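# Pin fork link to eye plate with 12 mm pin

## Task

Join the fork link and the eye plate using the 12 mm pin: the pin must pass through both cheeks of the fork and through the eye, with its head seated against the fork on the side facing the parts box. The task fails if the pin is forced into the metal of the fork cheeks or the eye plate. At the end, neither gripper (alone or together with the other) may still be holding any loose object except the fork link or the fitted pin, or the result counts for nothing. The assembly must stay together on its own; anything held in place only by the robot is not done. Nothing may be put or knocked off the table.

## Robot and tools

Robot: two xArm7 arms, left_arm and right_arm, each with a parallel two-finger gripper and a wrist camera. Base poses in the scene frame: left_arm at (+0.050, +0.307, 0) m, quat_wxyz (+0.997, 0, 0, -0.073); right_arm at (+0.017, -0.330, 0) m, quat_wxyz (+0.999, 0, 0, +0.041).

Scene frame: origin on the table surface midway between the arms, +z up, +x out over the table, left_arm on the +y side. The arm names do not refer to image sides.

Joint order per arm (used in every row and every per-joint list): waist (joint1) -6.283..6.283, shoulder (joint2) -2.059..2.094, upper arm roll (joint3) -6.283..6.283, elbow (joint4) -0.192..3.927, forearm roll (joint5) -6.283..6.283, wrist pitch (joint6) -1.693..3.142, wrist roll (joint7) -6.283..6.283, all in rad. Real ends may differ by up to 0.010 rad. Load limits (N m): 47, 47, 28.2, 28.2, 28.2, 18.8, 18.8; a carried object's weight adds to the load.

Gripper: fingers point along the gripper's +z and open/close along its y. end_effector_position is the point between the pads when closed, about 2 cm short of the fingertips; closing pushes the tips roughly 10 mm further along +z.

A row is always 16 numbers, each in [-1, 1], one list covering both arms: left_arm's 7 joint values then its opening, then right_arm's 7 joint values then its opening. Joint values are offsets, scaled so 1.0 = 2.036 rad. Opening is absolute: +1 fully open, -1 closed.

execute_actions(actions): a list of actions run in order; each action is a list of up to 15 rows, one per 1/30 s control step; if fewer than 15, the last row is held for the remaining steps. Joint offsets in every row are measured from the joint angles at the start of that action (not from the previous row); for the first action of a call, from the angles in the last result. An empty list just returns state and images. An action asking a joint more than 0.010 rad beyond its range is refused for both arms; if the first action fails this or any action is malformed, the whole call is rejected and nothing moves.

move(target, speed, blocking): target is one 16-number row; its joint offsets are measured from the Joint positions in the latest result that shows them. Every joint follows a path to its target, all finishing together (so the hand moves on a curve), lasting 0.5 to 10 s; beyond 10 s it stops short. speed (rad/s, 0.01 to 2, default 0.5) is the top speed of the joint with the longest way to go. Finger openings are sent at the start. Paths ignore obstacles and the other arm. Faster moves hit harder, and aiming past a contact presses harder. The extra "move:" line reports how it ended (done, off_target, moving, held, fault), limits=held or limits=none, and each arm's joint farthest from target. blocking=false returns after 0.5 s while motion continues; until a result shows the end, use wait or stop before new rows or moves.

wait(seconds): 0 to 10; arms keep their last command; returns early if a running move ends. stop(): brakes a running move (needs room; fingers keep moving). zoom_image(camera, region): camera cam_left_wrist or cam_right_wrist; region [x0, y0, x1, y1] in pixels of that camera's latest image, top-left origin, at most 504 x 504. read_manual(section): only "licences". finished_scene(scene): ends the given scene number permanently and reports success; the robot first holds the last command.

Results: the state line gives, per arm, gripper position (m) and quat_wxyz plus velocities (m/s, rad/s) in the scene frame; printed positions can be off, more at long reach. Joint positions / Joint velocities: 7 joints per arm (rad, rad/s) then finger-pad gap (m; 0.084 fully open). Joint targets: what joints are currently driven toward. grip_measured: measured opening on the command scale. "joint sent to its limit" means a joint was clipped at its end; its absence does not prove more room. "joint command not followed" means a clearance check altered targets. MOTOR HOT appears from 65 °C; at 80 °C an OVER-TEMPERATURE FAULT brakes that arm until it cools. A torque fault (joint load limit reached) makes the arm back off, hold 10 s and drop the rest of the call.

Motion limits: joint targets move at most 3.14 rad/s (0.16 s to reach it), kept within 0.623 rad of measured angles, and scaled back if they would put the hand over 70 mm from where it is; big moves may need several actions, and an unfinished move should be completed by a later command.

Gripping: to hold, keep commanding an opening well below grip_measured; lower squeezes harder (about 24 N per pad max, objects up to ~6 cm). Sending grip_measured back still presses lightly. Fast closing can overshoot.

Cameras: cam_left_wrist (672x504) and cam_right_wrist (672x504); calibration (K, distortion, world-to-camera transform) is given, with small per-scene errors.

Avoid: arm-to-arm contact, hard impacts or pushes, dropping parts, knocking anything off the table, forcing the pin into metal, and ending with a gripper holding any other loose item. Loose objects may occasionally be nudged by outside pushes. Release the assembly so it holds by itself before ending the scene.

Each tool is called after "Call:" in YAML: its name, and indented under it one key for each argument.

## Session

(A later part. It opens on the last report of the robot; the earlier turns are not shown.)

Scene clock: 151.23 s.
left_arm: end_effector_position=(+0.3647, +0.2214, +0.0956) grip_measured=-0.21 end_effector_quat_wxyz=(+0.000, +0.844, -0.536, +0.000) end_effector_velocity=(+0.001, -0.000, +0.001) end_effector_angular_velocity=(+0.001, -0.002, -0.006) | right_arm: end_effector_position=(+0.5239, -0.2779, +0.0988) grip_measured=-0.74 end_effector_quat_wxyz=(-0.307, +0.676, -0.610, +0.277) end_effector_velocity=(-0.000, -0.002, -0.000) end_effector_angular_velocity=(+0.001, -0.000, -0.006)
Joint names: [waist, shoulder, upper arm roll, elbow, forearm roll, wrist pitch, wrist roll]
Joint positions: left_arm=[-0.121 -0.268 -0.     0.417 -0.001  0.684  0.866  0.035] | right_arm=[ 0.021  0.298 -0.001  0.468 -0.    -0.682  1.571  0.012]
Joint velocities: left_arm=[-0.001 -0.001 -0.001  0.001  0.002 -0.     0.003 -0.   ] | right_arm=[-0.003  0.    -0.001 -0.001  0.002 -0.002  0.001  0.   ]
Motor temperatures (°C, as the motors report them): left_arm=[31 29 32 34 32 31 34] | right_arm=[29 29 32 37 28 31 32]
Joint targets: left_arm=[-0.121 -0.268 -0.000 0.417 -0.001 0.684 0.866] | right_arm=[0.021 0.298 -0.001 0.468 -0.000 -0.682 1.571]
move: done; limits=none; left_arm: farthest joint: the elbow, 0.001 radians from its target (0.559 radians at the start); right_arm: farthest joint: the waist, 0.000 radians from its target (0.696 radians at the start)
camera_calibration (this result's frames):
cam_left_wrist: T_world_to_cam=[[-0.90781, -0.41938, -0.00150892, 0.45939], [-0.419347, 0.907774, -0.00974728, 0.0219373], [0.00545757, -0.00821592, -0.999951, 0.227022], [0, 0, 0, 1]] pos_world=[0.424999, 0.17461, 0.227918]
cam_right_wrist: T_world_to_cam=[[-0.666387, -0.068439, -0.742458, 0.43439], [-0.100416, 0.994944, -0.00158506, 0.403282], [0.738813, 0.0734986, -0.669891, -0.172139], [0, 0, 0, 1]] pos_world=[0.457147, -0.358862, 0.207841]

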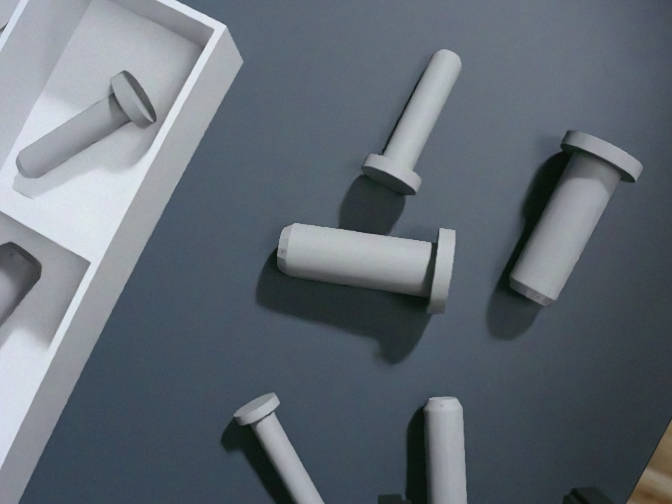

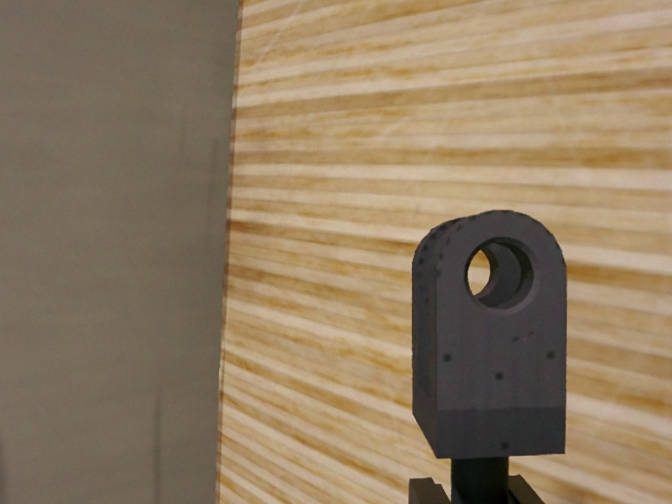

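Call:
move:
  target: [0.007,0.1127,0,-0.0277,0,-0.14,0,-0.35,0,0.131,0,0.035,0,-0.0948,0,-1]
  speed: 0.1

Scene clock: 168.13 s.
left_arm: end_effector_position=(+0.3644, +0.2261, +0.0303) grip_measured=-0.36 end_effector_quat_wxyz=(-0.001, +0.848, -0.530, +0.005) end_effector_velocity=(+0.000, +0.000, +0.000) end_effector_angular_velocity=(-0.001, -0.003, +0.002) | right_arm: end_effector_position=(+0.5231, -0.2780, +0.0332) grip_measured=-0.74 end_effector_quat_wxyz=(-0.306, +0.677, -0.610, +0.276) end_effector_velocity=(-0.000, -0.000, -0.001) end_effector_angular_velocity=(-0.000, +0.001, +0.000)
Joint names: [waist, shoulder, upper arm roll, elbow, forearm roll, wrist pitch, wrist roll]
Joint positions: left_arm=[-0.107 -0.057 -0.001  0.361 -0.001  0.407  0.866  0.028] | right_arm=[ 0.021  0.564 -0.001  0.539 -0.    -0.874  1.571  0.012]
Joint velocities: left_arm=[ 0.001 -0.002  0.    -0.002 -0.    -0.003 -0.001 -0.   ] | right_arm=[-0.001  0.003  0.     0.    -0.001 -0.001 -0.    -0.   ]
Motor temperatures (°C, as the motors report them): left_arm=[31 28 32 34 32 31 34] | right_arm=[29 29 32 36 28 31 32]
Joint targets: left_arm=[-0.107 -0.038 -0.000 0.360 -0.001 0.399 0.866] | right_arm=[0.021 0.564 -0.001 0.539 -0.000 -0.875 1.571]
move: off_target (left_arm); limits=none; left_arm: farthest joint: the shoulder, 0.018 radians from its target (0.229 radians at the start); right_arm: farthest joint: the shoulder, 0.001 radians from its target (0.267 radians at the start)
camera_calibration (this result's frames):
cam_left_wrist: T_world_to_cam=[[-0.901952, -0.431718, -0.0100641, 0.461893], [-0.431529, 0.901945, -0.0166592, 0.0229127], [0.0162694, -0.0106829, -0.999811, 0.158352], [0, 0, 0, 1]] pos_world=[0.423917, 0.180433, 0.163352]
cam_right_wrist: T_world_to_cam=[[-0.668044, -0.0689277, -0.740923, 0.385809], [-0.100563, 0.994929, -0.0018864, 0.403288], [0.737296, 0.0732493, -0.671587, -0.214689], [0, 0, 0, 1]] pos_world=[0.456582, -0.358924, 0.142433]

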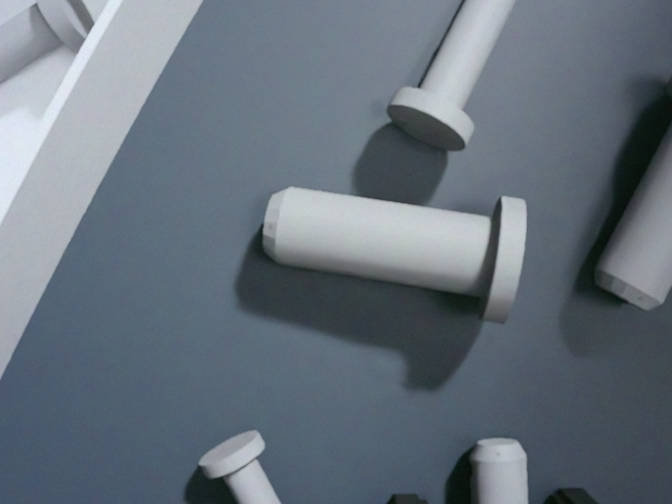

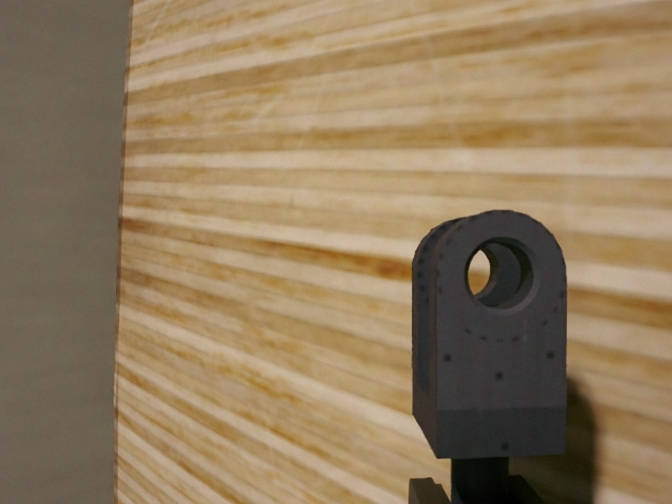

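Call:
move:
  target: [0,-0.002,0,0,0,0.004,0,-1,0,0,0,0,0,0,0,-0.55]
  speed: 0.05

Scene clock: 176.27 s.
left_arm: end_effector_position=(+0.3642, +0.2263, +0.0315) grip_measured=-0.42 end_effector_quat_wxyz=(-0.001, +0.848, -0.530, +0.005) end_effector_velocity=(-0.001, -0.000, -0.000) end_effector_angular_velocity=(+0.001, +0.003, -0.001) | right_arm: end_effector_position=(+0.5231, -0.2780, +0.0332) grip_measured=-0.57 end_effector_quat_wxyz=(-0.306, +0.677, -0.610, +0.276) end_effector_velocity=(-0.000, -0.000, -0.000) end_effector_angular_velocity=(+0.000, +0.001, -0.001)
Joint names: [waist, shoulder, upper arm roll, elbow, forearm roll, wrist pitch, wrist roll]
Joint positions: left_arm=[-0.107 -0.062 -0.     0.361 -0.001  0.414  0.866  0.026] | right_arm=[ 0.021  0.564 -0.001  0.539 -0.    -0.874  1.571  0.019]
Joint velocities: left_arm=[-0.001  0.001 -0.     0.001  0.     0.004 -0.    -0.   ] | right_arm=[ 0.     0.     0.    -0.     0.001  0.001  0.    -0.   ]
Motor temperatures (°C, as the motors report them): left_arm=[31 28 32 33 32 33 34] | right_arm=[29 29 32 36 28 31 32]
Joint targets: left_arm=[-0.107 -0.061 -0.001 0.361 -0.001 0.415 0.866] | right_arm=[0.021 0.564 -0.001 0.539 -0.000 -0.874 1.571]
move: done; limits=none; left_arm: farthest joint: the shoulder, 0.001 radians from its target (0.004 radians at the start); right_arm: farthest joint: the waist, 0.000 radians from its target (0.000 radians at the start)
camera_calibration (this result's frames):
cam_left_wrist: T_world_to_cam=[[-0.901782, -0.432099, -0.00887093, 0.461758], [-0.431938, 0.901767, -0.015659, 0.0227809], [0.0147658, -0.0102893, -0.999838, 0.160037], [0, 0, 0, 1]] pos_world=[0.423882, 0.180629, 0.164464]
cam_right_wrist: T_world_to_cam=[[-0.667965, -0.0689216, -0.740994, 0.385817], [-0.100562, 0.994929, -0.00188923, 0.403289], [0.737367, 0.0732542, -0.671509, -0.214722], [0, 0, 0, 1]] pos_world=[0.456597, -0.358924, 0.142462]

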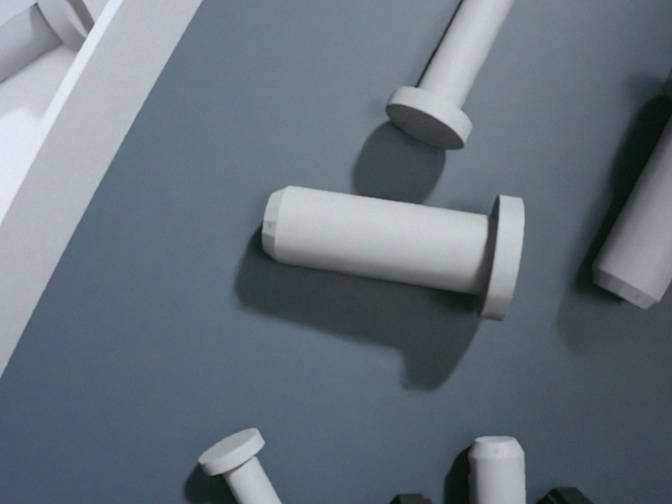

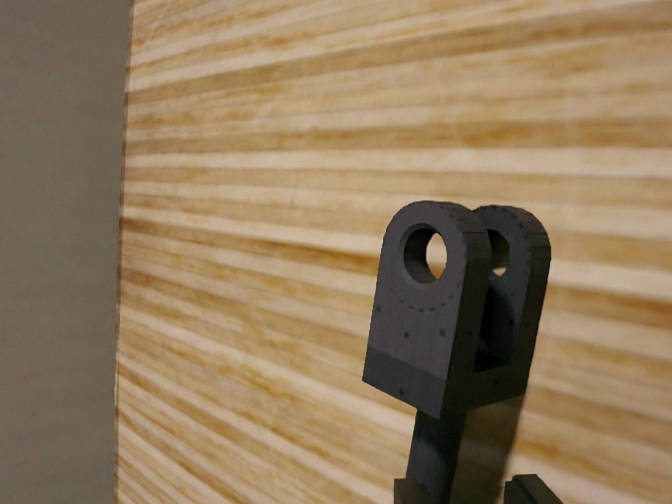

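Call:
move:
  target: [0,-0.004,0,0,0,0.008,0,-1,0,0,0,0,0,0,0,-1]
  speed: 0.03

Call:
move:
  target: [0,0,0,0,0,0,0,-1,0,-0.131,0,-0.035,0,0.0948,0,-1]
  speed: 0.25

Call:
move:
  target: [0,0,0,0,0,0,0,-1,0,-0.097,0,0.261,0,0.777,0,-1]
  speed: 0.6

Call:
move:
  target: [0,0,0,0,0,0,0,-1,0,0.1844,0,0.1933,0,0.3625,0,-1]

Call:
move:
  target: [0,0,0,0,0,0,0,-1,0,0.0695,0,-0.0194,0,-0.0889,0,-1]
  speed: 0.08

Scene clock: 196.90 s.
left_arm: end_effector_position=(+0.3617, +0.2268, +0.0326) grip_measured=-0.74 end_effector_quat_wxyz=(+0.000, +0.848, -0.530, +0.000) end_effector_velocity=(-0.001, +0.000, -0.000) end_effector_angular_velocity=(+0.001, +0.002, -0.001) | right_arm: end_effector_position=(+0.5231, -0.2780, +0.0332) grip_measured=-1.00 end_effector_quat_wxyz=(-0.306, +0.677, -0.610, +0.276) end_effector_velocity=(+0.000, -0.000, -0.000) end_effector_angular_velocity=(-0.001, +0.000, +0.000)
Joint names: [waist, shoulder, upper arm roll, elbow, forearm roll, wrist pitch, wrist roll]
Joint positions: left_arm=[-0.107 -0.07  -0.001  0.361 -0.001  0.43   0.866  0.011] | right_arm=[ 0.021  0.564 -0.001  0.539 -0.    -0.874  1.571  0.   ]
Joint velocities: left_arm=[-0.    -0.002  0.    -0.002  0.001  0.003 -0.001  0.   ] | right_arm=[ 0.     0.     0.     0.     0.001  0.001 -0.001  0.   ]
Motor temperatures (°C, as the motors report them): left_arm=[31 28 32 32 32 33 34] | right_arm=[29 29 32 35 28 31 32]
Joint targets: left_arm=[-0.107 -0.070 -0.000 0.361 -0.001 0.430 0.866] | right_arm=[0.021 0.564 -0.001 0.539 -0.000 -0.874 1.571]
move: done; limits=none; left_arm: farthest joint: the upper arm roll, 0.001 radians from its target (0.001 radians at the start); right_arm: farthest joint: the waist, 0.000 radians from its target (0.000 radians at the start)
camera_calibration (this result's frames):
cam_left_wrist: T_world_to_cam=[[-0.902014, -0.431703, -0.00204264, 0.459567], [-0.431664, 0.90198, -0.00993039, 0.0209912], [0.0061294, -0.00807561, -0.999949, 0.163816], [0, 0, 0, 1]] pos_world=[0.422593, 0.180786, 0.164955]
cam_right_wrist: T_world_to_cam=[[-0.667966, -0.0689217, -0.740994, 0.385817], [-0.100562, 0.994929, -0.00188928, 0.403289], [0.737366, 0.0732542, -0.671509, -0.214722], [0, 0, 0, 1]] pos_world=[0.456597, -0.358924, 0.142462]

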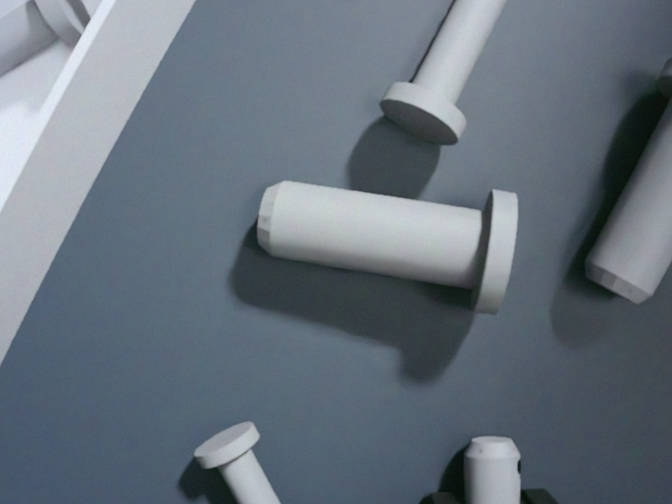

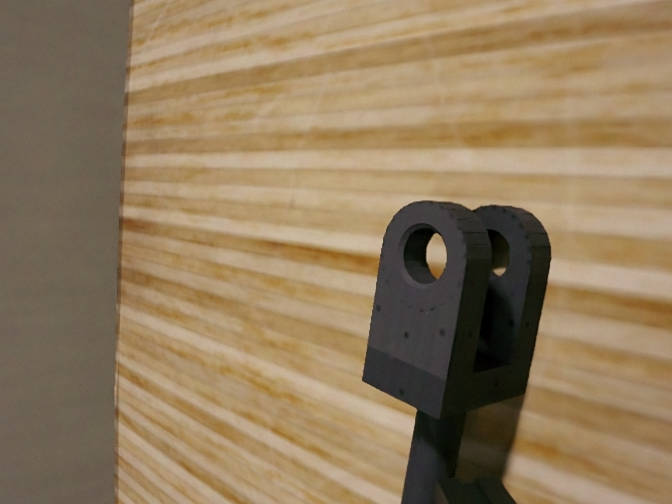

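Scene clock: 198.57 s.
left_arm: end_effector_position=(+0.3617, +0.2268, +0.0326) grip_measured=-0.74 end_effector_quat_wxyz=(+0.000, +0.848, -0.530, +0.000) end_effector_velocity=(+0.000, -0.000, +0.000) end_effector_angular_velocity=(+0.000, -0.001, -0.000) | right_arm: end_effector_position=(+0.5239, -0.2779, +0.0988) grip_measured=-1.00 end_effector_quat_wxyz=(-0.307, +0.676, -0.610, +0.277) end_effector_velocity=(+0.000, -0.000, +0.001) end_effector_angular_velocity=(+0.001, -0.002, -0.002)
Joint names: [waist, shoulder, upper arm roll, elbow, forearm roll, wrist pitch, wrist roll]
Joint positions: left_arm=[-0.107 -0.07  -0.001  0.361 -0.001  0.43   0.866  0.011] | right_arm=[ 0.021  0.298 -0.001  0.468 -0.    -0.682  1.571  0.   ]
Joint velocities: left_arm=[ 0.    -0.    -0.     0.     0.001 -0.    -0.001  0.   ] | right_arm=[-0.    -0.003 -0.    -0.     0.     0.001  0.001  0.   ]
Motor temperatures (°C, as the motors report them): left_arm=[31 28 32 32 32 33 34] | right_arm=[29 29 32 35 28 31 32]
Joint targets: left_arm=[-0.107 -0.070 -0.001 0.361 -0.001 0.430 0.866] | right_arm=[0.021 0.297 -0.001 0.468 -0.000 -0.681 1.571]
move: done; limits=none; left_arm: farthest joint: the waist, 0.000 radians from its target (0.000 radians at the start); right_arm: farthest joint: the wrist pitch, 0.001 radians from its target (0.193 radians at the start)
camera_calibration (this result's frames):
cam_left_wrist: T_world_to_cam=[[-0.902015, -0.431701, -0.00202616, 0.45956], [-0.431662, 0.901981, -0.00991661, 0.020985], [0.00610857, -0.00807031, -0.999949, 0.163817], [0, 0, 0, 1]] pos_world=[0.422587, 0.180786, 0.164948]
cam_right_wrist: T_world_to_cam=[[-0.666373, -0.0684405, -0.742471, 0.43439], [-0.100418, 0.994944, -0.00158755, 0.403283], [0.738826, 0.0734995, -0.669876, -0.172153], [0, 0, 0, 1]] pos_world=[0.457154, -0.358861, 0.207841]

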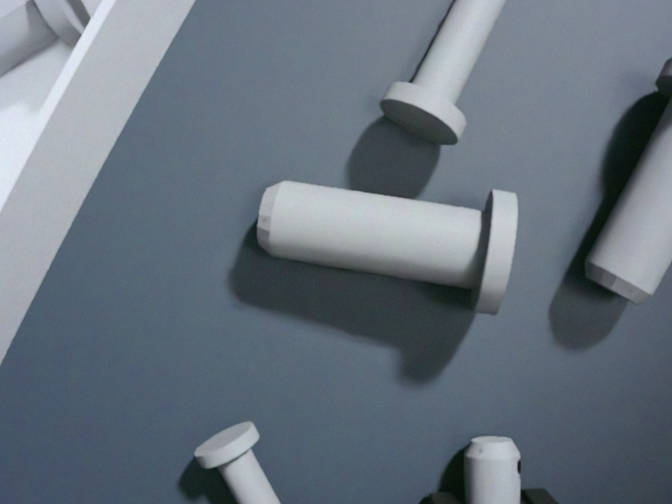

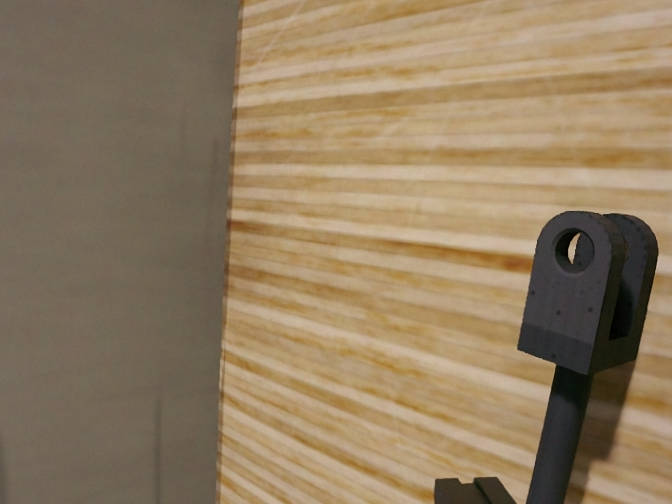

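Scene clock: 201.93 s.
left_arm: end_effector_position=(+0.3617, +0.2268, +0.0326) grip_measured=-0.74 end_effector_quat_wxyz=(+0.000, +0.848, -0.530, +0.000) end_effector_velocity=(+0.000, +0.001, +0.000) end_effector_angular_velocity=(+0.000, -0.001, +0.001) | right_arm: end_effector_position=(+0.4878, -0.2816, +0.1490) grip_measured=-1.00 end_effector_quat_wxyz=(+0.001, +0.742, -0.670, -0.000) end_effector_velocity=(-0.000, -0.000, +0.001) end_effector_angular_velocity=(-0.000, +0.000, +0.000)
Joint names: [waist, shoulder, upper arm roll, elbow, forearm roll, wrist pitch, wrist roll]
Joint positions: left_arm=[-0.107 -0.07  -0.001  0.361 -0.001  0.43   0.866  0.011] | right_arm=[ 0.021  0.1   -0.001  0.999 -0.     0.9    1.571  0.   ]
Joint velocities: left_arm=[ 0.    -0.     0.001 -0.001  0.002 -0.001 -0.001  0.   ] | right_arm=[-0.001 -0.001 -0.     0.001 -0.001  0.002 -0.001  0.   ]
Motor temperatures (°C, as the motors report them): left_arm=[31 28 32 32 32 33 34] | right_arm=[29 29 32 35 28 31 32]
Joint targets: left_arm=[-0.107 -0.070 -0.001 0.361 -0.001 0.430 0.866] | right_arm=[0.021 0.100 -0.001 0.999 -0.000 0.900 1.571]
move: done; limits=none; left_arm: farthest joint: the waist, 0.000 radians from its target (0.000 radians at the start); right_arm: farthest joint: the waist, 0.000 radians from its target (0.000 radians at the start)
camera_calibration (this result's frames):
cam_left_wrist: T_world_to_cam=[[-0.902015, -0.4317, -0.00202601, 0.45956], [-0.431662, 0.901981, -0.00991643, 0.0209848], [0.00610834, -0.00807021, -0.999949, 0.163818], [0, 0, 0, 1]] pos_world=[0.422587, 0.180786, 0.164948]
cam_right_wrist: T_world_to_cam=[[-0.994667, -0.101851, 0.0162315, 0.485074], [-0.101906, 0.994791, -0.00261391, 0.404303], [-0.0158807, -0.00425406, -0.999865, 0.283883], [0, 0, 0, 1]] pos_world=[0.528197, -0.351584, 0.277028]

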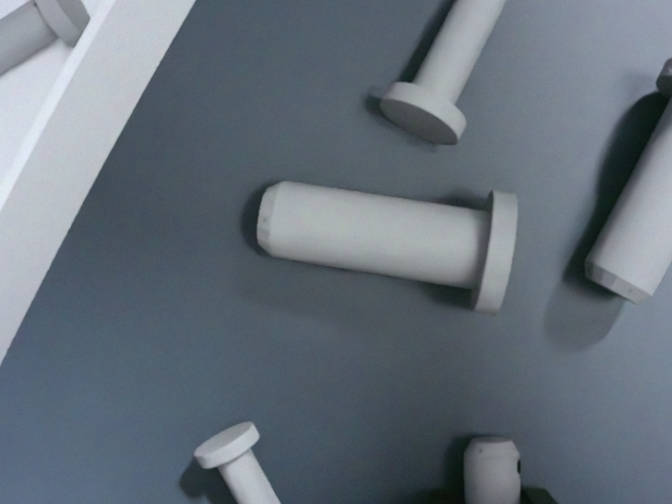

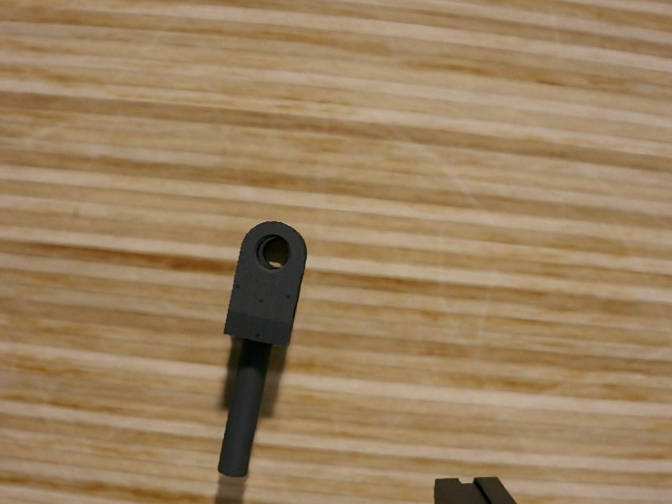

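Scene clock: 204.10 s.
left_arm: end_effector_position=(+0.3617, +0.2268, +0.0326) grip_measured=-0.74 end_effector_quat_wxyz=(+0.000, +0.848, -0.530, +0.000) end_effector_velocity=(-0.000, +0.000, -0.000) end_effector_angular_velocity=(-0.000, +0.000, +0.001) | right_arm: end_effector_position=(+0.4057, -0.2901, +0.1175) grip_measured=-1.00 end_effector_quat_wxyz=(+0.262, +0.695, -0.627, -0.236) end_effector_velocity=(-0.000, -0.001, -0.000) end_effector_angular_velocity=(+0.001, +0.004, -0.002)
Joint names: [waist, shoulder, upper arm roll, elbow, forearm roll, wrist pitch, wrist roll]
Joint positions: left_arm=[-0.107 -0.07  -0.001  0.361 -0.001  0.43   0.866  0.011] | right_arm=[ 0.021  0.475 -0.001  1.392 -0.     1.638  1.571  0.   ]
Joint velocities: left_arm=[ 0.     0.     0.    -0.    -0.    -0.001 -0.    -0.   ] | right_arm=[-0.002  0.003 -0.     0.001  0.001  0.003 -0.001  0.   ]
Motor temperatures (°C, as the motors report them): left_arm=[31 28 32 32 32 33 34] | right_arm=[29 29 32 36 28 31 32]
Joint targets: left_arm=[-0.107 -0.070 -0.001 0.361 -0.001 0.430 0.866] | right_arm=[0.021 0.476 -0.001 1.392 -0.000 1.638 1.571]
move: done; limits=none; left_arm: farthest joint: the waist, 0.000 radians from its target (0.000 radians at the start); right_arm: farthest joint: the waist, 0.000 radians from its target (0.000 radians at the start)
camera_calibration (this result's frames):
cam_left_wrist: T_world_to_cam=[[-0.902015, -0.4317, -0.00202595, 0.45956], [-0.431662, 0.901981, -0.00991641, 0.0209848], [0.00610829, -0.00807022, -0.999949, 0.163818], [0, 0, 0, 1]] pos_world=[0.422587, 0.180786, 0.164948]
cam_right_wrist: T_world_to_cam=[[-0.737621, -0.0749898, 0.671037, 0.229561], [-0.103705, 0.994604, -0.00284652, 0.404999], [-0.667203, -0.0716899, -0.741418, 0.465327], [0, 0, 0, 1]] pos_world=[0.521798, -0.352239, 0.192111]

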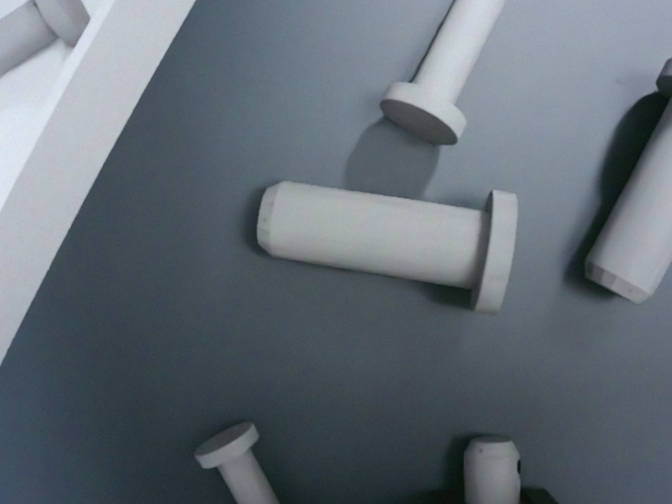

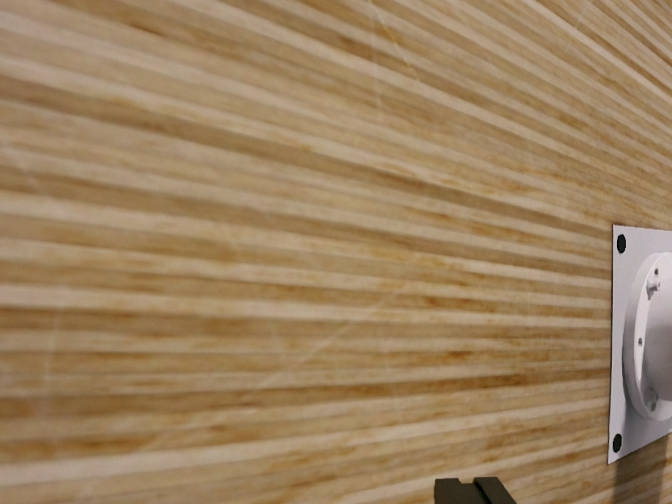

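Scene clock: 206.83 s.
left_arm: end_effector_position=(+0.3617, +0.2268, +0.0326) grip_measured=-0.74 end_effector_quat_wxyz=(+0.000, +0.848, -0.530, +0.000) end_effector_velocity=(+0.001, -0.000, +0.001) end_effector_angular_velocity=(-0.001, -0.002, +0.001) | right_arm: end_effector_position=(+0.4057, -0.2901, +0.0348) grip_measured=-1.00 end_effector_quat_wxyz=(+0.262, +0.695, -0.627, -0.236) end_effector_velocity=(-0.000, +0.000, -0.001) end_effector_angular_velocity=(-0.001, +0.001, +0.002)
Joint names: [waist, shoulder, upper arm roll, elbow, forearm roll, wrist pitch, wrist roll]
Joint positions: left_arm=[-0.107 -0.07  -0.001  0.361 -0.001  0.43   0.866  0.011] | right_arm=[ 0.021  0.617 -0.001  1.353 -0.     1.457  1.571  0.   ]
Joint velocities: left_arm=[-0.    -0.001  0.     0.001 -0.    -0.001 -0.001 -0.   ] | right_arm=[ 0.001  0.002 -0.    -0.001 -0.001 -0.002  0.     0.   ]
Motor temperatures (°C, as the motors report them): left_arm=[31 28 32 32 32 33 34] | right_arm=[29 29 32 36 28 31 32]
Joint targets: left_arm=[-0.107 -0.070 -0.001 0.361 -0.001 0.430 0.866] | right_arm=[0.021 0.617 -0.001 1.353 -0.000 1.457 1.571]
move: done; limits=none; left_arm: farthest joint: the waist, 0.000 radians from its target (0.000 radians at the start); right_arm: farthest joint: the waist, 0.000 radians from its target (0.000 radians at the start)
camera_calibration (this result's frames):
cam_left_wrist: T_world_to_cam=[[-0.902015, -0.431701, -0.00202604, 0.45956], [-0.431662, 0.901981, -0.00991651, 0.0209849], [0.00610841, -0.00807027, -0.999949, 0.163818], [0, 0, 0, 1]] pos_world=[0.422587, 0.180786, 0.164948]
cam_right_wrist: T_world_to_cam=[[-0.737767, -0.0749942, 0.670876, 0.28511], [-0.10382, 0.994592, -0.00299098, 0.404861], [-0.667024, -0.0718572, -0.741563, 0.403875], [0, 0, 0, 1]] pos_world=[0.521772, -0.352268, 0.109436]

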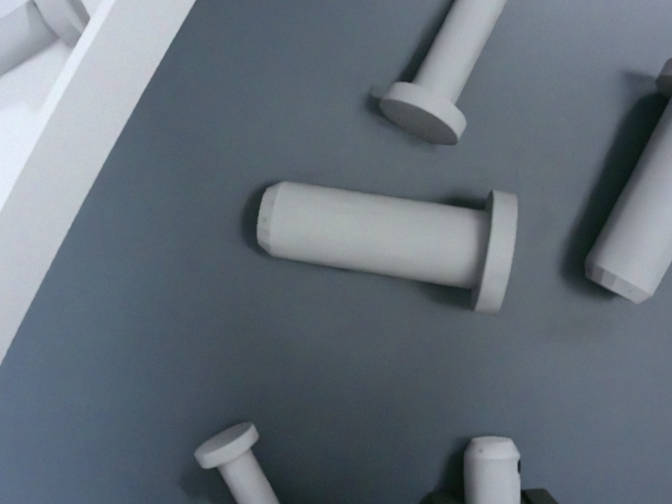

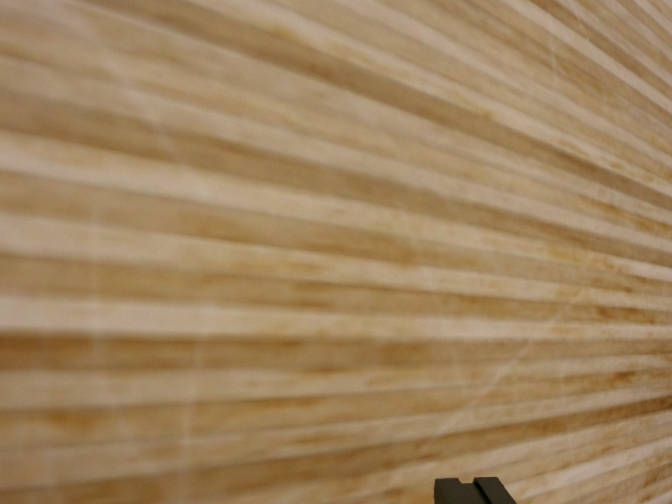

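Call:
move:
  target: [0,0,0,0,0,0,0,-1,-0.002,-0.1125,0,-0.062,0,-0.304,0.083,-0.1]
  speed: 0.4

Call:
move:
  target: [0,0,0,0,0,0,0,-1,0,0.064,0,-0.0147,0,-0.0786,0,-0.1]
  speed: 0.1

Call:
move:
  target: [0,0,0,0,0,0,0,-1,0,0,0,0,0,0,0,-1]

Scene clock: 233.00 s.
left_arm: end_effector_position=(+0.3617, +0.2268, +0.0326) grip_measured=-0.74 end_effector_quat_wxyz=(+0.000, +0.848, -0.530, +0.000) end_effector_velocity=(+0.000, +0.000, +0.000) end_effector_angular_velocity=(+0.000, -0.001, +0.000) | right_arm: end_effector_position=(+0.5563, -0.2768, +0.0957) grip_measured=-0.11 end_effector_quat_wxyz=(+0.000, -0.682, +0.732, -0.000) end_effector_velocity=(+0.001, +0.000, +0.001) end_effector_angular_velocity=(+0.001, -0.004, +0.001)
Joint names: [waist, shoulder, upper arm roll, elbow, forearm roll, wrist pitch, wrist roll]
Joint positions: left_arm=[-0.107 -0.07  -0.001  0.361 -0.001  0.43   0.866  0.011] | right_arm=[ 0.017  0.388 -0.001  1.227 -0.     0.838  1.74   0.039]
Joint velocities: left_arm=[ 0.001 -0.     0.    -0.     0.001 -0.001  0.    -0.   ] | right_arm=[ 0.    -0.001 -0.    -0.     0.    -0.003 -0.001 -0.   ]
Motor temperatures (°C, as the motors report them): left_arm=[31 28 32 31 32 32 34] | right_arm=[29 30 32 37 28 31 32]
Joint targets: left_arm=[-0.107 -0.070 -0.001 0.361 -0.001 0.430 0.866] | right_arm=[0.017 0.388 -0.001 1.227 -0.000 0.838 1.740]
move: done; limits=none; left_arm: farthest joint: the waist, 0.000 radians from its target (0.000 radians at the start); right_arm: farthest joint: the waist, 0.000 radians from its target (0.004 radians at the start)
camera_calibration (this result's frames):
cam_left_wrist: T_world_to_cam=[[-0.902015, -0.431701, -0.00202574, 0.45956], [-0.431662, 0.901981, -0.00991633, 0.0209849], [0.00610807, -0.00807024, -0.999949, 0.163818], [0, 0, 0, 1]] pos_world=[0.422587, 0.180786, 0.164948]
cam_right_wrist: T_world_to_cam=[[-0.997393, 0.0707659, 0.0141526, 0.604068], [0.0707323, 0.997491, -0.00286034, 0.311091], [-0.0143195, -0.00185184, -0.999896, 0.231468], [0, 0, 0, 1]] pos_world=[0.583804, -0.352629, 0.223784]

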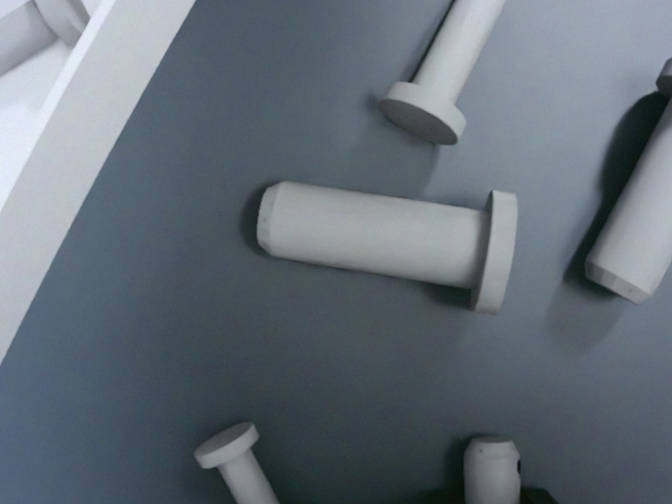

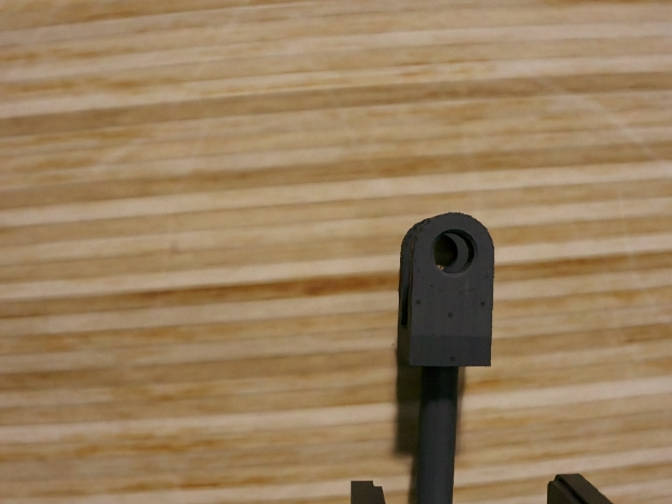

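Scene clock: 235.07 s.
left_arm: end_effector_position=(+0.3617, +0.2268, +0.0326) grip_measured=-0.74 end_effector_quat_wxyz=(+0.000, +0.848, -0.530, +0.000) end_effector_velocity=(-0.000, -0.000, -0.000) end_effector_angular_velocity=(-0.000, +0.000, +0.001) | right_arm: end_effector_position=(+0.5565, -0.2768, +0.0264) grip_measured=-0.11 end_effector_quat_wxyz=(+0.000, -0.682, +0.732, -0.001) end_effector_velocity=(-0.001, +0.000, -0.002) end_effector_angular_velocity=(+0.001, +0.002, -0.002)
Joint names: [waist, shoulder, upper arm roll, elbow, forearm roll, wrist pitch, wrist roll]
Joint positions: left_arm=[-0.107 -0.07  -0.001  0.361 -0.001  0.43   0.866  0.011] | right_arm=[ 0.017  0.518 -0.001  1.197 -0.     0.678  1.74   0.039]
Joint velocities: left_arm=[-0.001 -0.    -0.    -0.    -0.001 -0.    -0.001 -0.   ] | right_arm=[ 0.     0.003  0.    -0.001  0.001 -0.002  0.001 -0.   ]
Motor temperatures (°C, as the motors report them): left_arm=[31 28 32 31 32 32 34] | right_arm=[29 30 32 37 28 31 32]
Joint targets: left_arm=[-0.107 -0.070 -0.001 0.361 -0.001 0.430 0.866] | right_arm=[0.017 0.518 -0.001 1.197 -0.000 0.678 1.740]
move: done; limits=none; left_arm: farthest joint: the waist, 0.000 radians from its target (0.000 radians at the start); right_arm: farthest joint: the shoulder, 0.001 radians from its target (0.130 radians at the start)
camera_calibration (this result's frames):
cam_left_wrist: T_world_to_cam=[[-0.902015, -0.431701, -0.00202578, 0.45956], [-0.431662, 0.901981, -0.00991633, 0.0209849], [0.0061081, -0.00807022, -0.999949, 0.163818], [0, 0, 0, 1]] pos_world=[0.422587, 0.180786, 0.164948]
cam_right_wrist: T_world_to_cam=[[-0.9974, 0.0706797, 0.0140354, 0.605158], [0.0706446, 0.997497, -0.00298277, 0.310954], [-0.0142111, -0.00198349, -0.999897, 0.162053], [0, 0, 0, 1]] pos_world=[0.58392, -0.352627, 0.15447]

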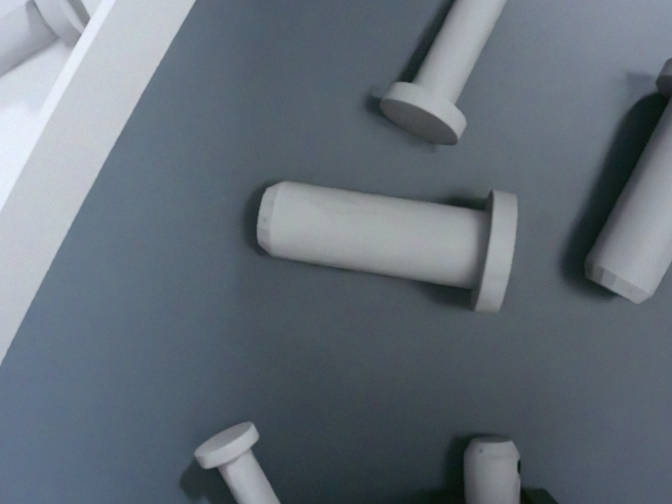

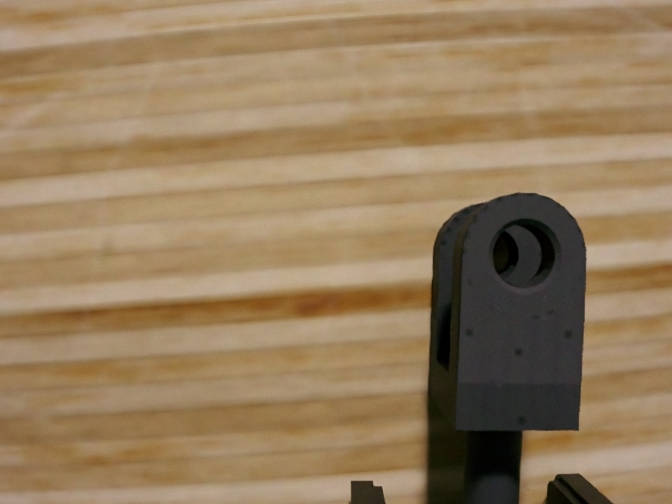

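Scene clock: 235.57 s.
left_arm: end_effector_position=(+0.3617, +0.2268, +0.0326) grip_measured=-0.74 end_effector_quat_wxyz=(+0.000, +0.848, -0.530, +0.000) end_effector_velocity=(+0.000, -0.000, +0.000) end_effector_angular_velocity=(+0.001, +0.000, -0.002) | right_arm: end_effector_position=(+0.5564, -0.2768, +0.0263) grip_measured=-0.74 end_effector_quat_wxyz=(-0.000, -0.682, +0.732, -0.000) end_effector_velocity=(-0.000, +0.000, +0.000) end_effector_angular_velocity=(-0.001, +0.000, +0.002)
Joint names: [waist, shoulder, upper arm roll, elbow, forearm roll, wrist pitch, wrist roll]
Joint positions: left_arm=[-0.107 -0.07  -0.001  0.361 -0.001  0.43   0.866  0.011] | right_arm=[ 0.017  0.518 -0.001  1.197 -0.     0.678  1.74   0.011]
Joint velocities: left_arm=[ 0.    -0.    -0.002  0.001  0.002  0.001 -0.    -0.   ] | right_arm=[ 0.001 -0.     0.    -0.    -0.001  0.001 -0.     0.   ]
Motor temperatures (°C, as the motors report them): left_arm=[31 28 32 31 32 32 34] | right_arm=[29 30 32 37 28 31 32]
Joint targets: left_arm=[-0.107 -0.070 -0.001 0.361 -0.001 0.430 0.866] | right_arm=[0.017 0.518 -0.001 1.197 -0.000 0.678 1.740]
move: done; limits=none; left_arm: farthest joint: the waist, 0.000 radians from its target (0.000 radians at the start); right_arm: farthest joint: the waist, 0.000 radians from its target (0.000 radians at the start)
camera_calibration (this result's frames):
cam_left_wrist: T_world_to_cam=[[-0.902015, -0.431701, -0.00202576, 0.45956], [-0.431662, 0.901981, -0.00991637, 0.0209849], [0.0061081, -0.00807026, -0.999949, 0.163818], [0, 0, 0, 1]] pos_world=[0.422587, 0.180786, 0.164948]
cam_right_wrist: T_world_to_cam=[[-0.997397, 0.0706849, 0.0142696, 0.605075], [0.0706485, 0.997497, -0.00303441, 0.31098], [-0.0144483, -0.00201839, -0.999894, 0.162064], [0, 0, 0, 1]] pos_world=[0.583871, -0.352644, 0.154357]

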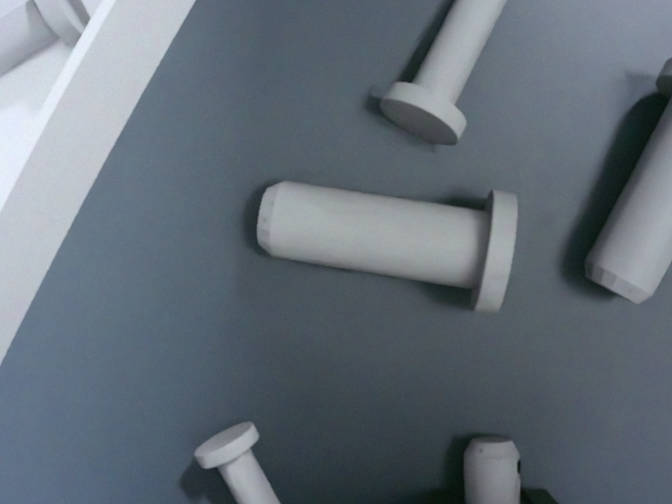

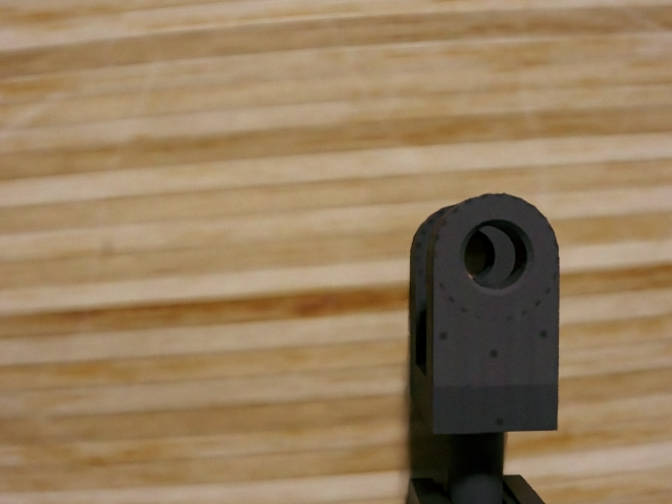

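Call:
move:
  target: [0,0,0,0,0,0,0,-1,0,-0.205,0,0,0,0.08,0,-1]
  speed: 0.3

Call:
move:
  target: [0,0,0,0,0,0,0,-1,0,0.2275,0,-0.323,0,-0.9165,-0.02,-1]
  speed: 0.6

Call:
move:
  target: [0,0,0,0,0,0,0,-1,0,0.0794,0,0.0332,0,-0.0462,0,-0.85]
  speed: 0.05

Scene clock: 257.00 s.
left_arm: end_effector_position=(+0.3617, +0.2268, +0.0326) grip_measured=-0.74 end_effector_quat_wxyz=(+0.000, +0.848, -0.530, +0.000) end_effector_velocity=(+0.000, +0.000, +0.000) end_effector_angular_velocity=(-0.000, -0.000, +0.002) | right_arm: end_effector_position=(+0.5727, -0.2752, +0.2412) grip_measured=-0.74 end_effector_quat_wxyz=(+0.101, -0.676, +0.726, -0.077) end_effector_velocity=(-0.000, -0.001, +0.002) end_effector_angular_velocity=(-0.001, -0.002, +0.000)
Joint names: [waist, shoulder, upper arm roll, elbow, forearm roll, wrist pitch, wrist roll]
Joint positions: left_arm=[-0.107 -0.07  -0.001  0.361 -0.001  0.43   0.866  0.011] | right_arm=[ 0.017  0.101 -0.001  1.197 -0.     0.841  1.74   0.011]
Joint velocities: left_arm=[ 0.001  0.     0.     0.    -0.001 -0.    -0.    -0.   ] | right_arm=[-0.001 -0.003  0.     0.001 -0.001  0.002 -0.    -0.   ]
Motor temperatures (°C, as the motors report them): left_arm=[31 28 32 31 32 32 34] | right_arm=[29 30 32 38 28 31 32]
Joint targets: left_arm=[-0.107 -0.070 -0.001 0.361 -0.001 0.430 0.866] | right_arm=[0.017 0.101 -0.001 1.197 -0.000 0.841 1.740]
move: done; limits=none; left_arm: farthest joint: the waist, 0.000 radians from its target (0.000 radians at the start); right_arm: farthest joint: the waist, 0.000 radians from its target (0.000 radians at the start)
camera_calibration (this result's frames):
cam_left_wrist: T_world_to_cam=[[-0.902015, -0.4317, -0.0020258, 0.45956], [-0.431662, 0.901981, -0.00991638, 0.0209848], [0.00610814, -0.00807026, -0.999949, 0.163818], [0, 0, 0, 1]] pos_world=[0.422587, 0.180786, 0.164948]
cam_right_wrist: T_world_to_cam=[[-0.969538, 0.0735782, -0.233628, 0.662838], [0.0660578, 0.997019, 0.0398639, 0.300954], [0.235865, 0.0232166, -0.971508, 0.233912], [0, 0, 0, 1]] pos_world=[0.567595, -0.354258, 0.370108]

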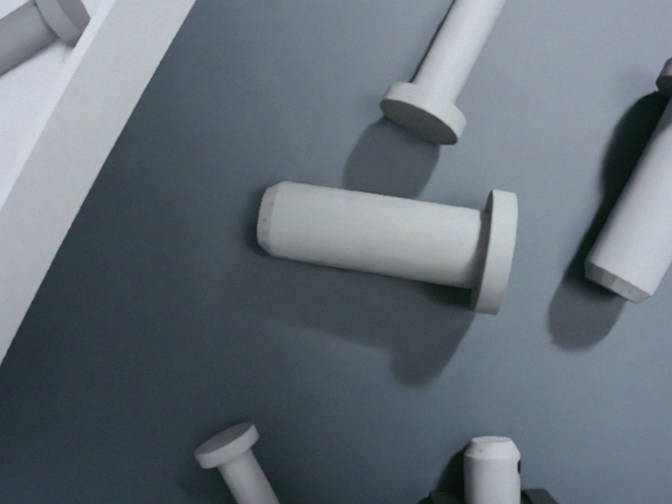

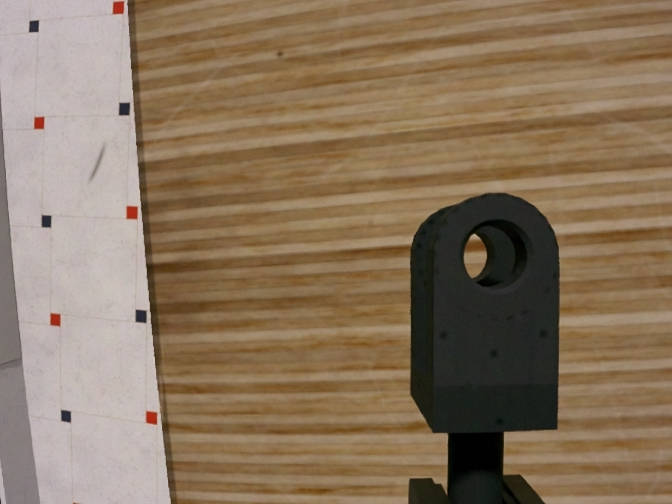

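Scene clock: 260.83 s.
left_arm: end_effector_position=(+0.3617, +0.2268, +0.0326) grip_measured=-0.74 end_effector_quat_wxyz=(+0.000, +0.848, -0.530, +0.000) end_effector_velocity=(-0.000, -0.000, -0.000) end_effector_angular_velocity=(+0.000, +0.000, -0.001) | right_arm: end_effector_position=(+0.5370, -0.2787, +0.0702) grip_measured=-0.74 end_effector_quat_wxyz=(+0.375, -0.611, +0.630, -0.298) end_effector_velocity=(-0.001, -0.000, -0.000) end_effector_angular_velocity=(-0.000, +0.000, +0.001)
Joint names: [waist, shoulder, upper arm roll, elbow, forearm roll, wrist pitch, wrist roll]
Joint positions: left_arm=[-0.107 -0.07  -0.001  0.361 -0.001  0.43   0.866  0.011] | right_arm=[ 0.017  0.564 -0.001  0.539 -0.    -1.024  1.699  0.012]
Joint velocities: left_arm=[-0.001  0.     0.    -0.    -0.     0.     0.     0.   ] | right_arm=[-0.001  0.001 -0.    -0.001 -0.001 -0.002 -0.     0.   ]
Motor temperatures (°C, as the motors report them): left_arm=[31 28 32 31 32 32 34] | right_arm=[29 30 32 38 28 31 32]
Joint targets: left_arm=[-0.107 -0.070 -0.001 0.361 -0.001 0.430 0.866] | right_arm=[0.017 0.564 -0.001 0.539 -0.000 -1.024 1.699]
move: done; limits=none; left_arm: farthest joint: the waist, 0.000 radians from its target (0.000 radians at the start); right_arm: farthest joint: the waist, 0.000 radians from its target (0.000 radians at the start)
camera_calibration (this result's frames):
cam_left_wrist: T_world_to_cam=[[-0.902015, -0.4317, -0.00202569, 0.45956], [-0.431662, 0.901981, -0.00991622, 0.0209848], [0.00610797, -0.00807016, -0.999949, 0.163818], [0, 0, 0, 1]] pos_world=[0.422587, 0.180786, 0.164948]
cam_right_wrist: T_world_to_cam=[[-0.558622, 0.0730331, -0.826201, 0.40926], [-0.0267674, 0.99401, 0.105965, 0.357987], [0.82899, 0.0813097, -0.553321, -0.255319], [0, 0, 0, 1]] pos_world=[0.449861, -0.364972, 0.158924]

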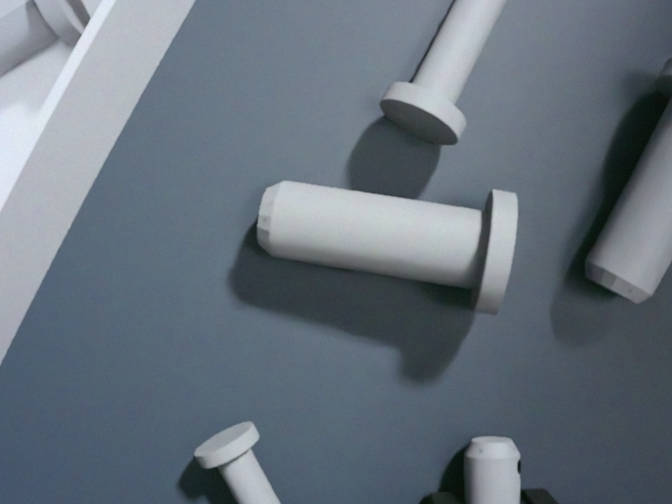

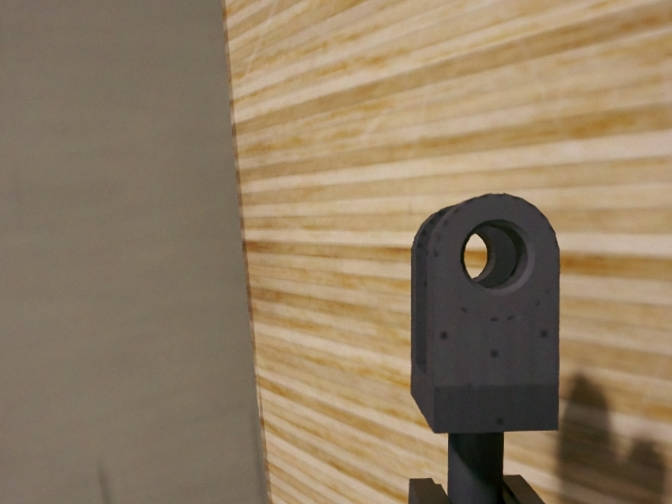

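Scene clock: 264.47 s.
left_arm: end_effector_position=(+0.3617, +0.2268, +0.0326) grip_measured=-0.74 end_effector_quat_wxyz=(+0.000, +0.848, -0.530, +0.000) end_effector_velocity=(-0.000, -0.000, -0.000) end_effector_angular_velocity=(+0.000, +0.001, -0.000) | right_arm: end_effector_position=(+0.5373, -0.2785, +0.0306) grip_measured=-0.74 end_effector_quat_wxyz=(+0.375, -0.611, +0.629, -0.299) end_effector_velocity=(-0.000, +0.000, -0.001) end_effector_angular_velocity=(-0.000, +0.001, +0.001)
Joint names: [waist, shoulder, upper arm roll, elbow, forearm roll, wrist pitch, wrist roll]
Joint positions: left_arm=[-0.107 -0.07  -0.001  0.361 -0.001  0.43   0.866  0.011] | right_arm=[ 0.017  0.725 -0.001  0.607 -0.    -1.119  1.699  0.011]
Joint velocities: left_arm=[-0.001  0.     0.     0.    -0.     0.001  0.    -0.   ] | right_arm=[-0.     0.003  0.     0.001 -0.001 -0.    -0.001 -0.   ]
Motor temperatures (°C, as the motors report them): left_arm=[31 28 32 31 32 32 34] | right_arm=[29 30 32 37 28 31 32]
Joint targets: left_arm=[-0.107 -0.070 -0.001 0.361 -0.001 0.430 0.866] | right_arm=[0.017 0.726 -0.001 0.607 -0.000 -1.118 1.699]
move: done; limits=none; left_arm: farthest joint: the waist, 0.000 radians from its target (0.000 radians at the start); right_arm: farthest joint: the shoulder, 0.001 radians from its target (0.162 radians at the start)
camera_calibration (this result's frames):
cam_left_wrist: T_world_to_cam=[[-0.902015, -0.431701, -0.00202562, 0.45956], [-0.431662, 0.901981, -0.0099162, 0.0209848], [0.0061079, -0.00807017, -0.999949, 0.163818], [0, 0, 0, 1]] pos_world=[0.422587, 0.180786, 0.164948]
cam_right_wrist: T_world_to_cam=[[-0.557418, 0.0727734, -0.827036, 0.376069], [-0.027367, 0.993999, 0.10591, 0.362339], [0.829781, 0.0816697, -0.552081, -0.277891], [0, 0, 0, 1]] pos_world=[0.450133, -0.364837, 0.119229]

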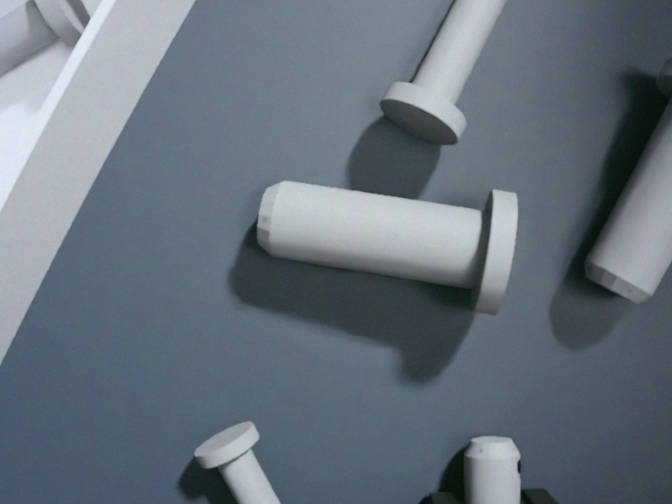

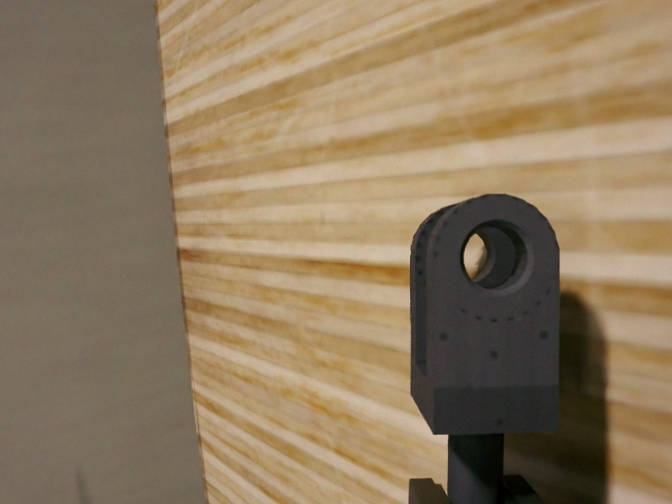

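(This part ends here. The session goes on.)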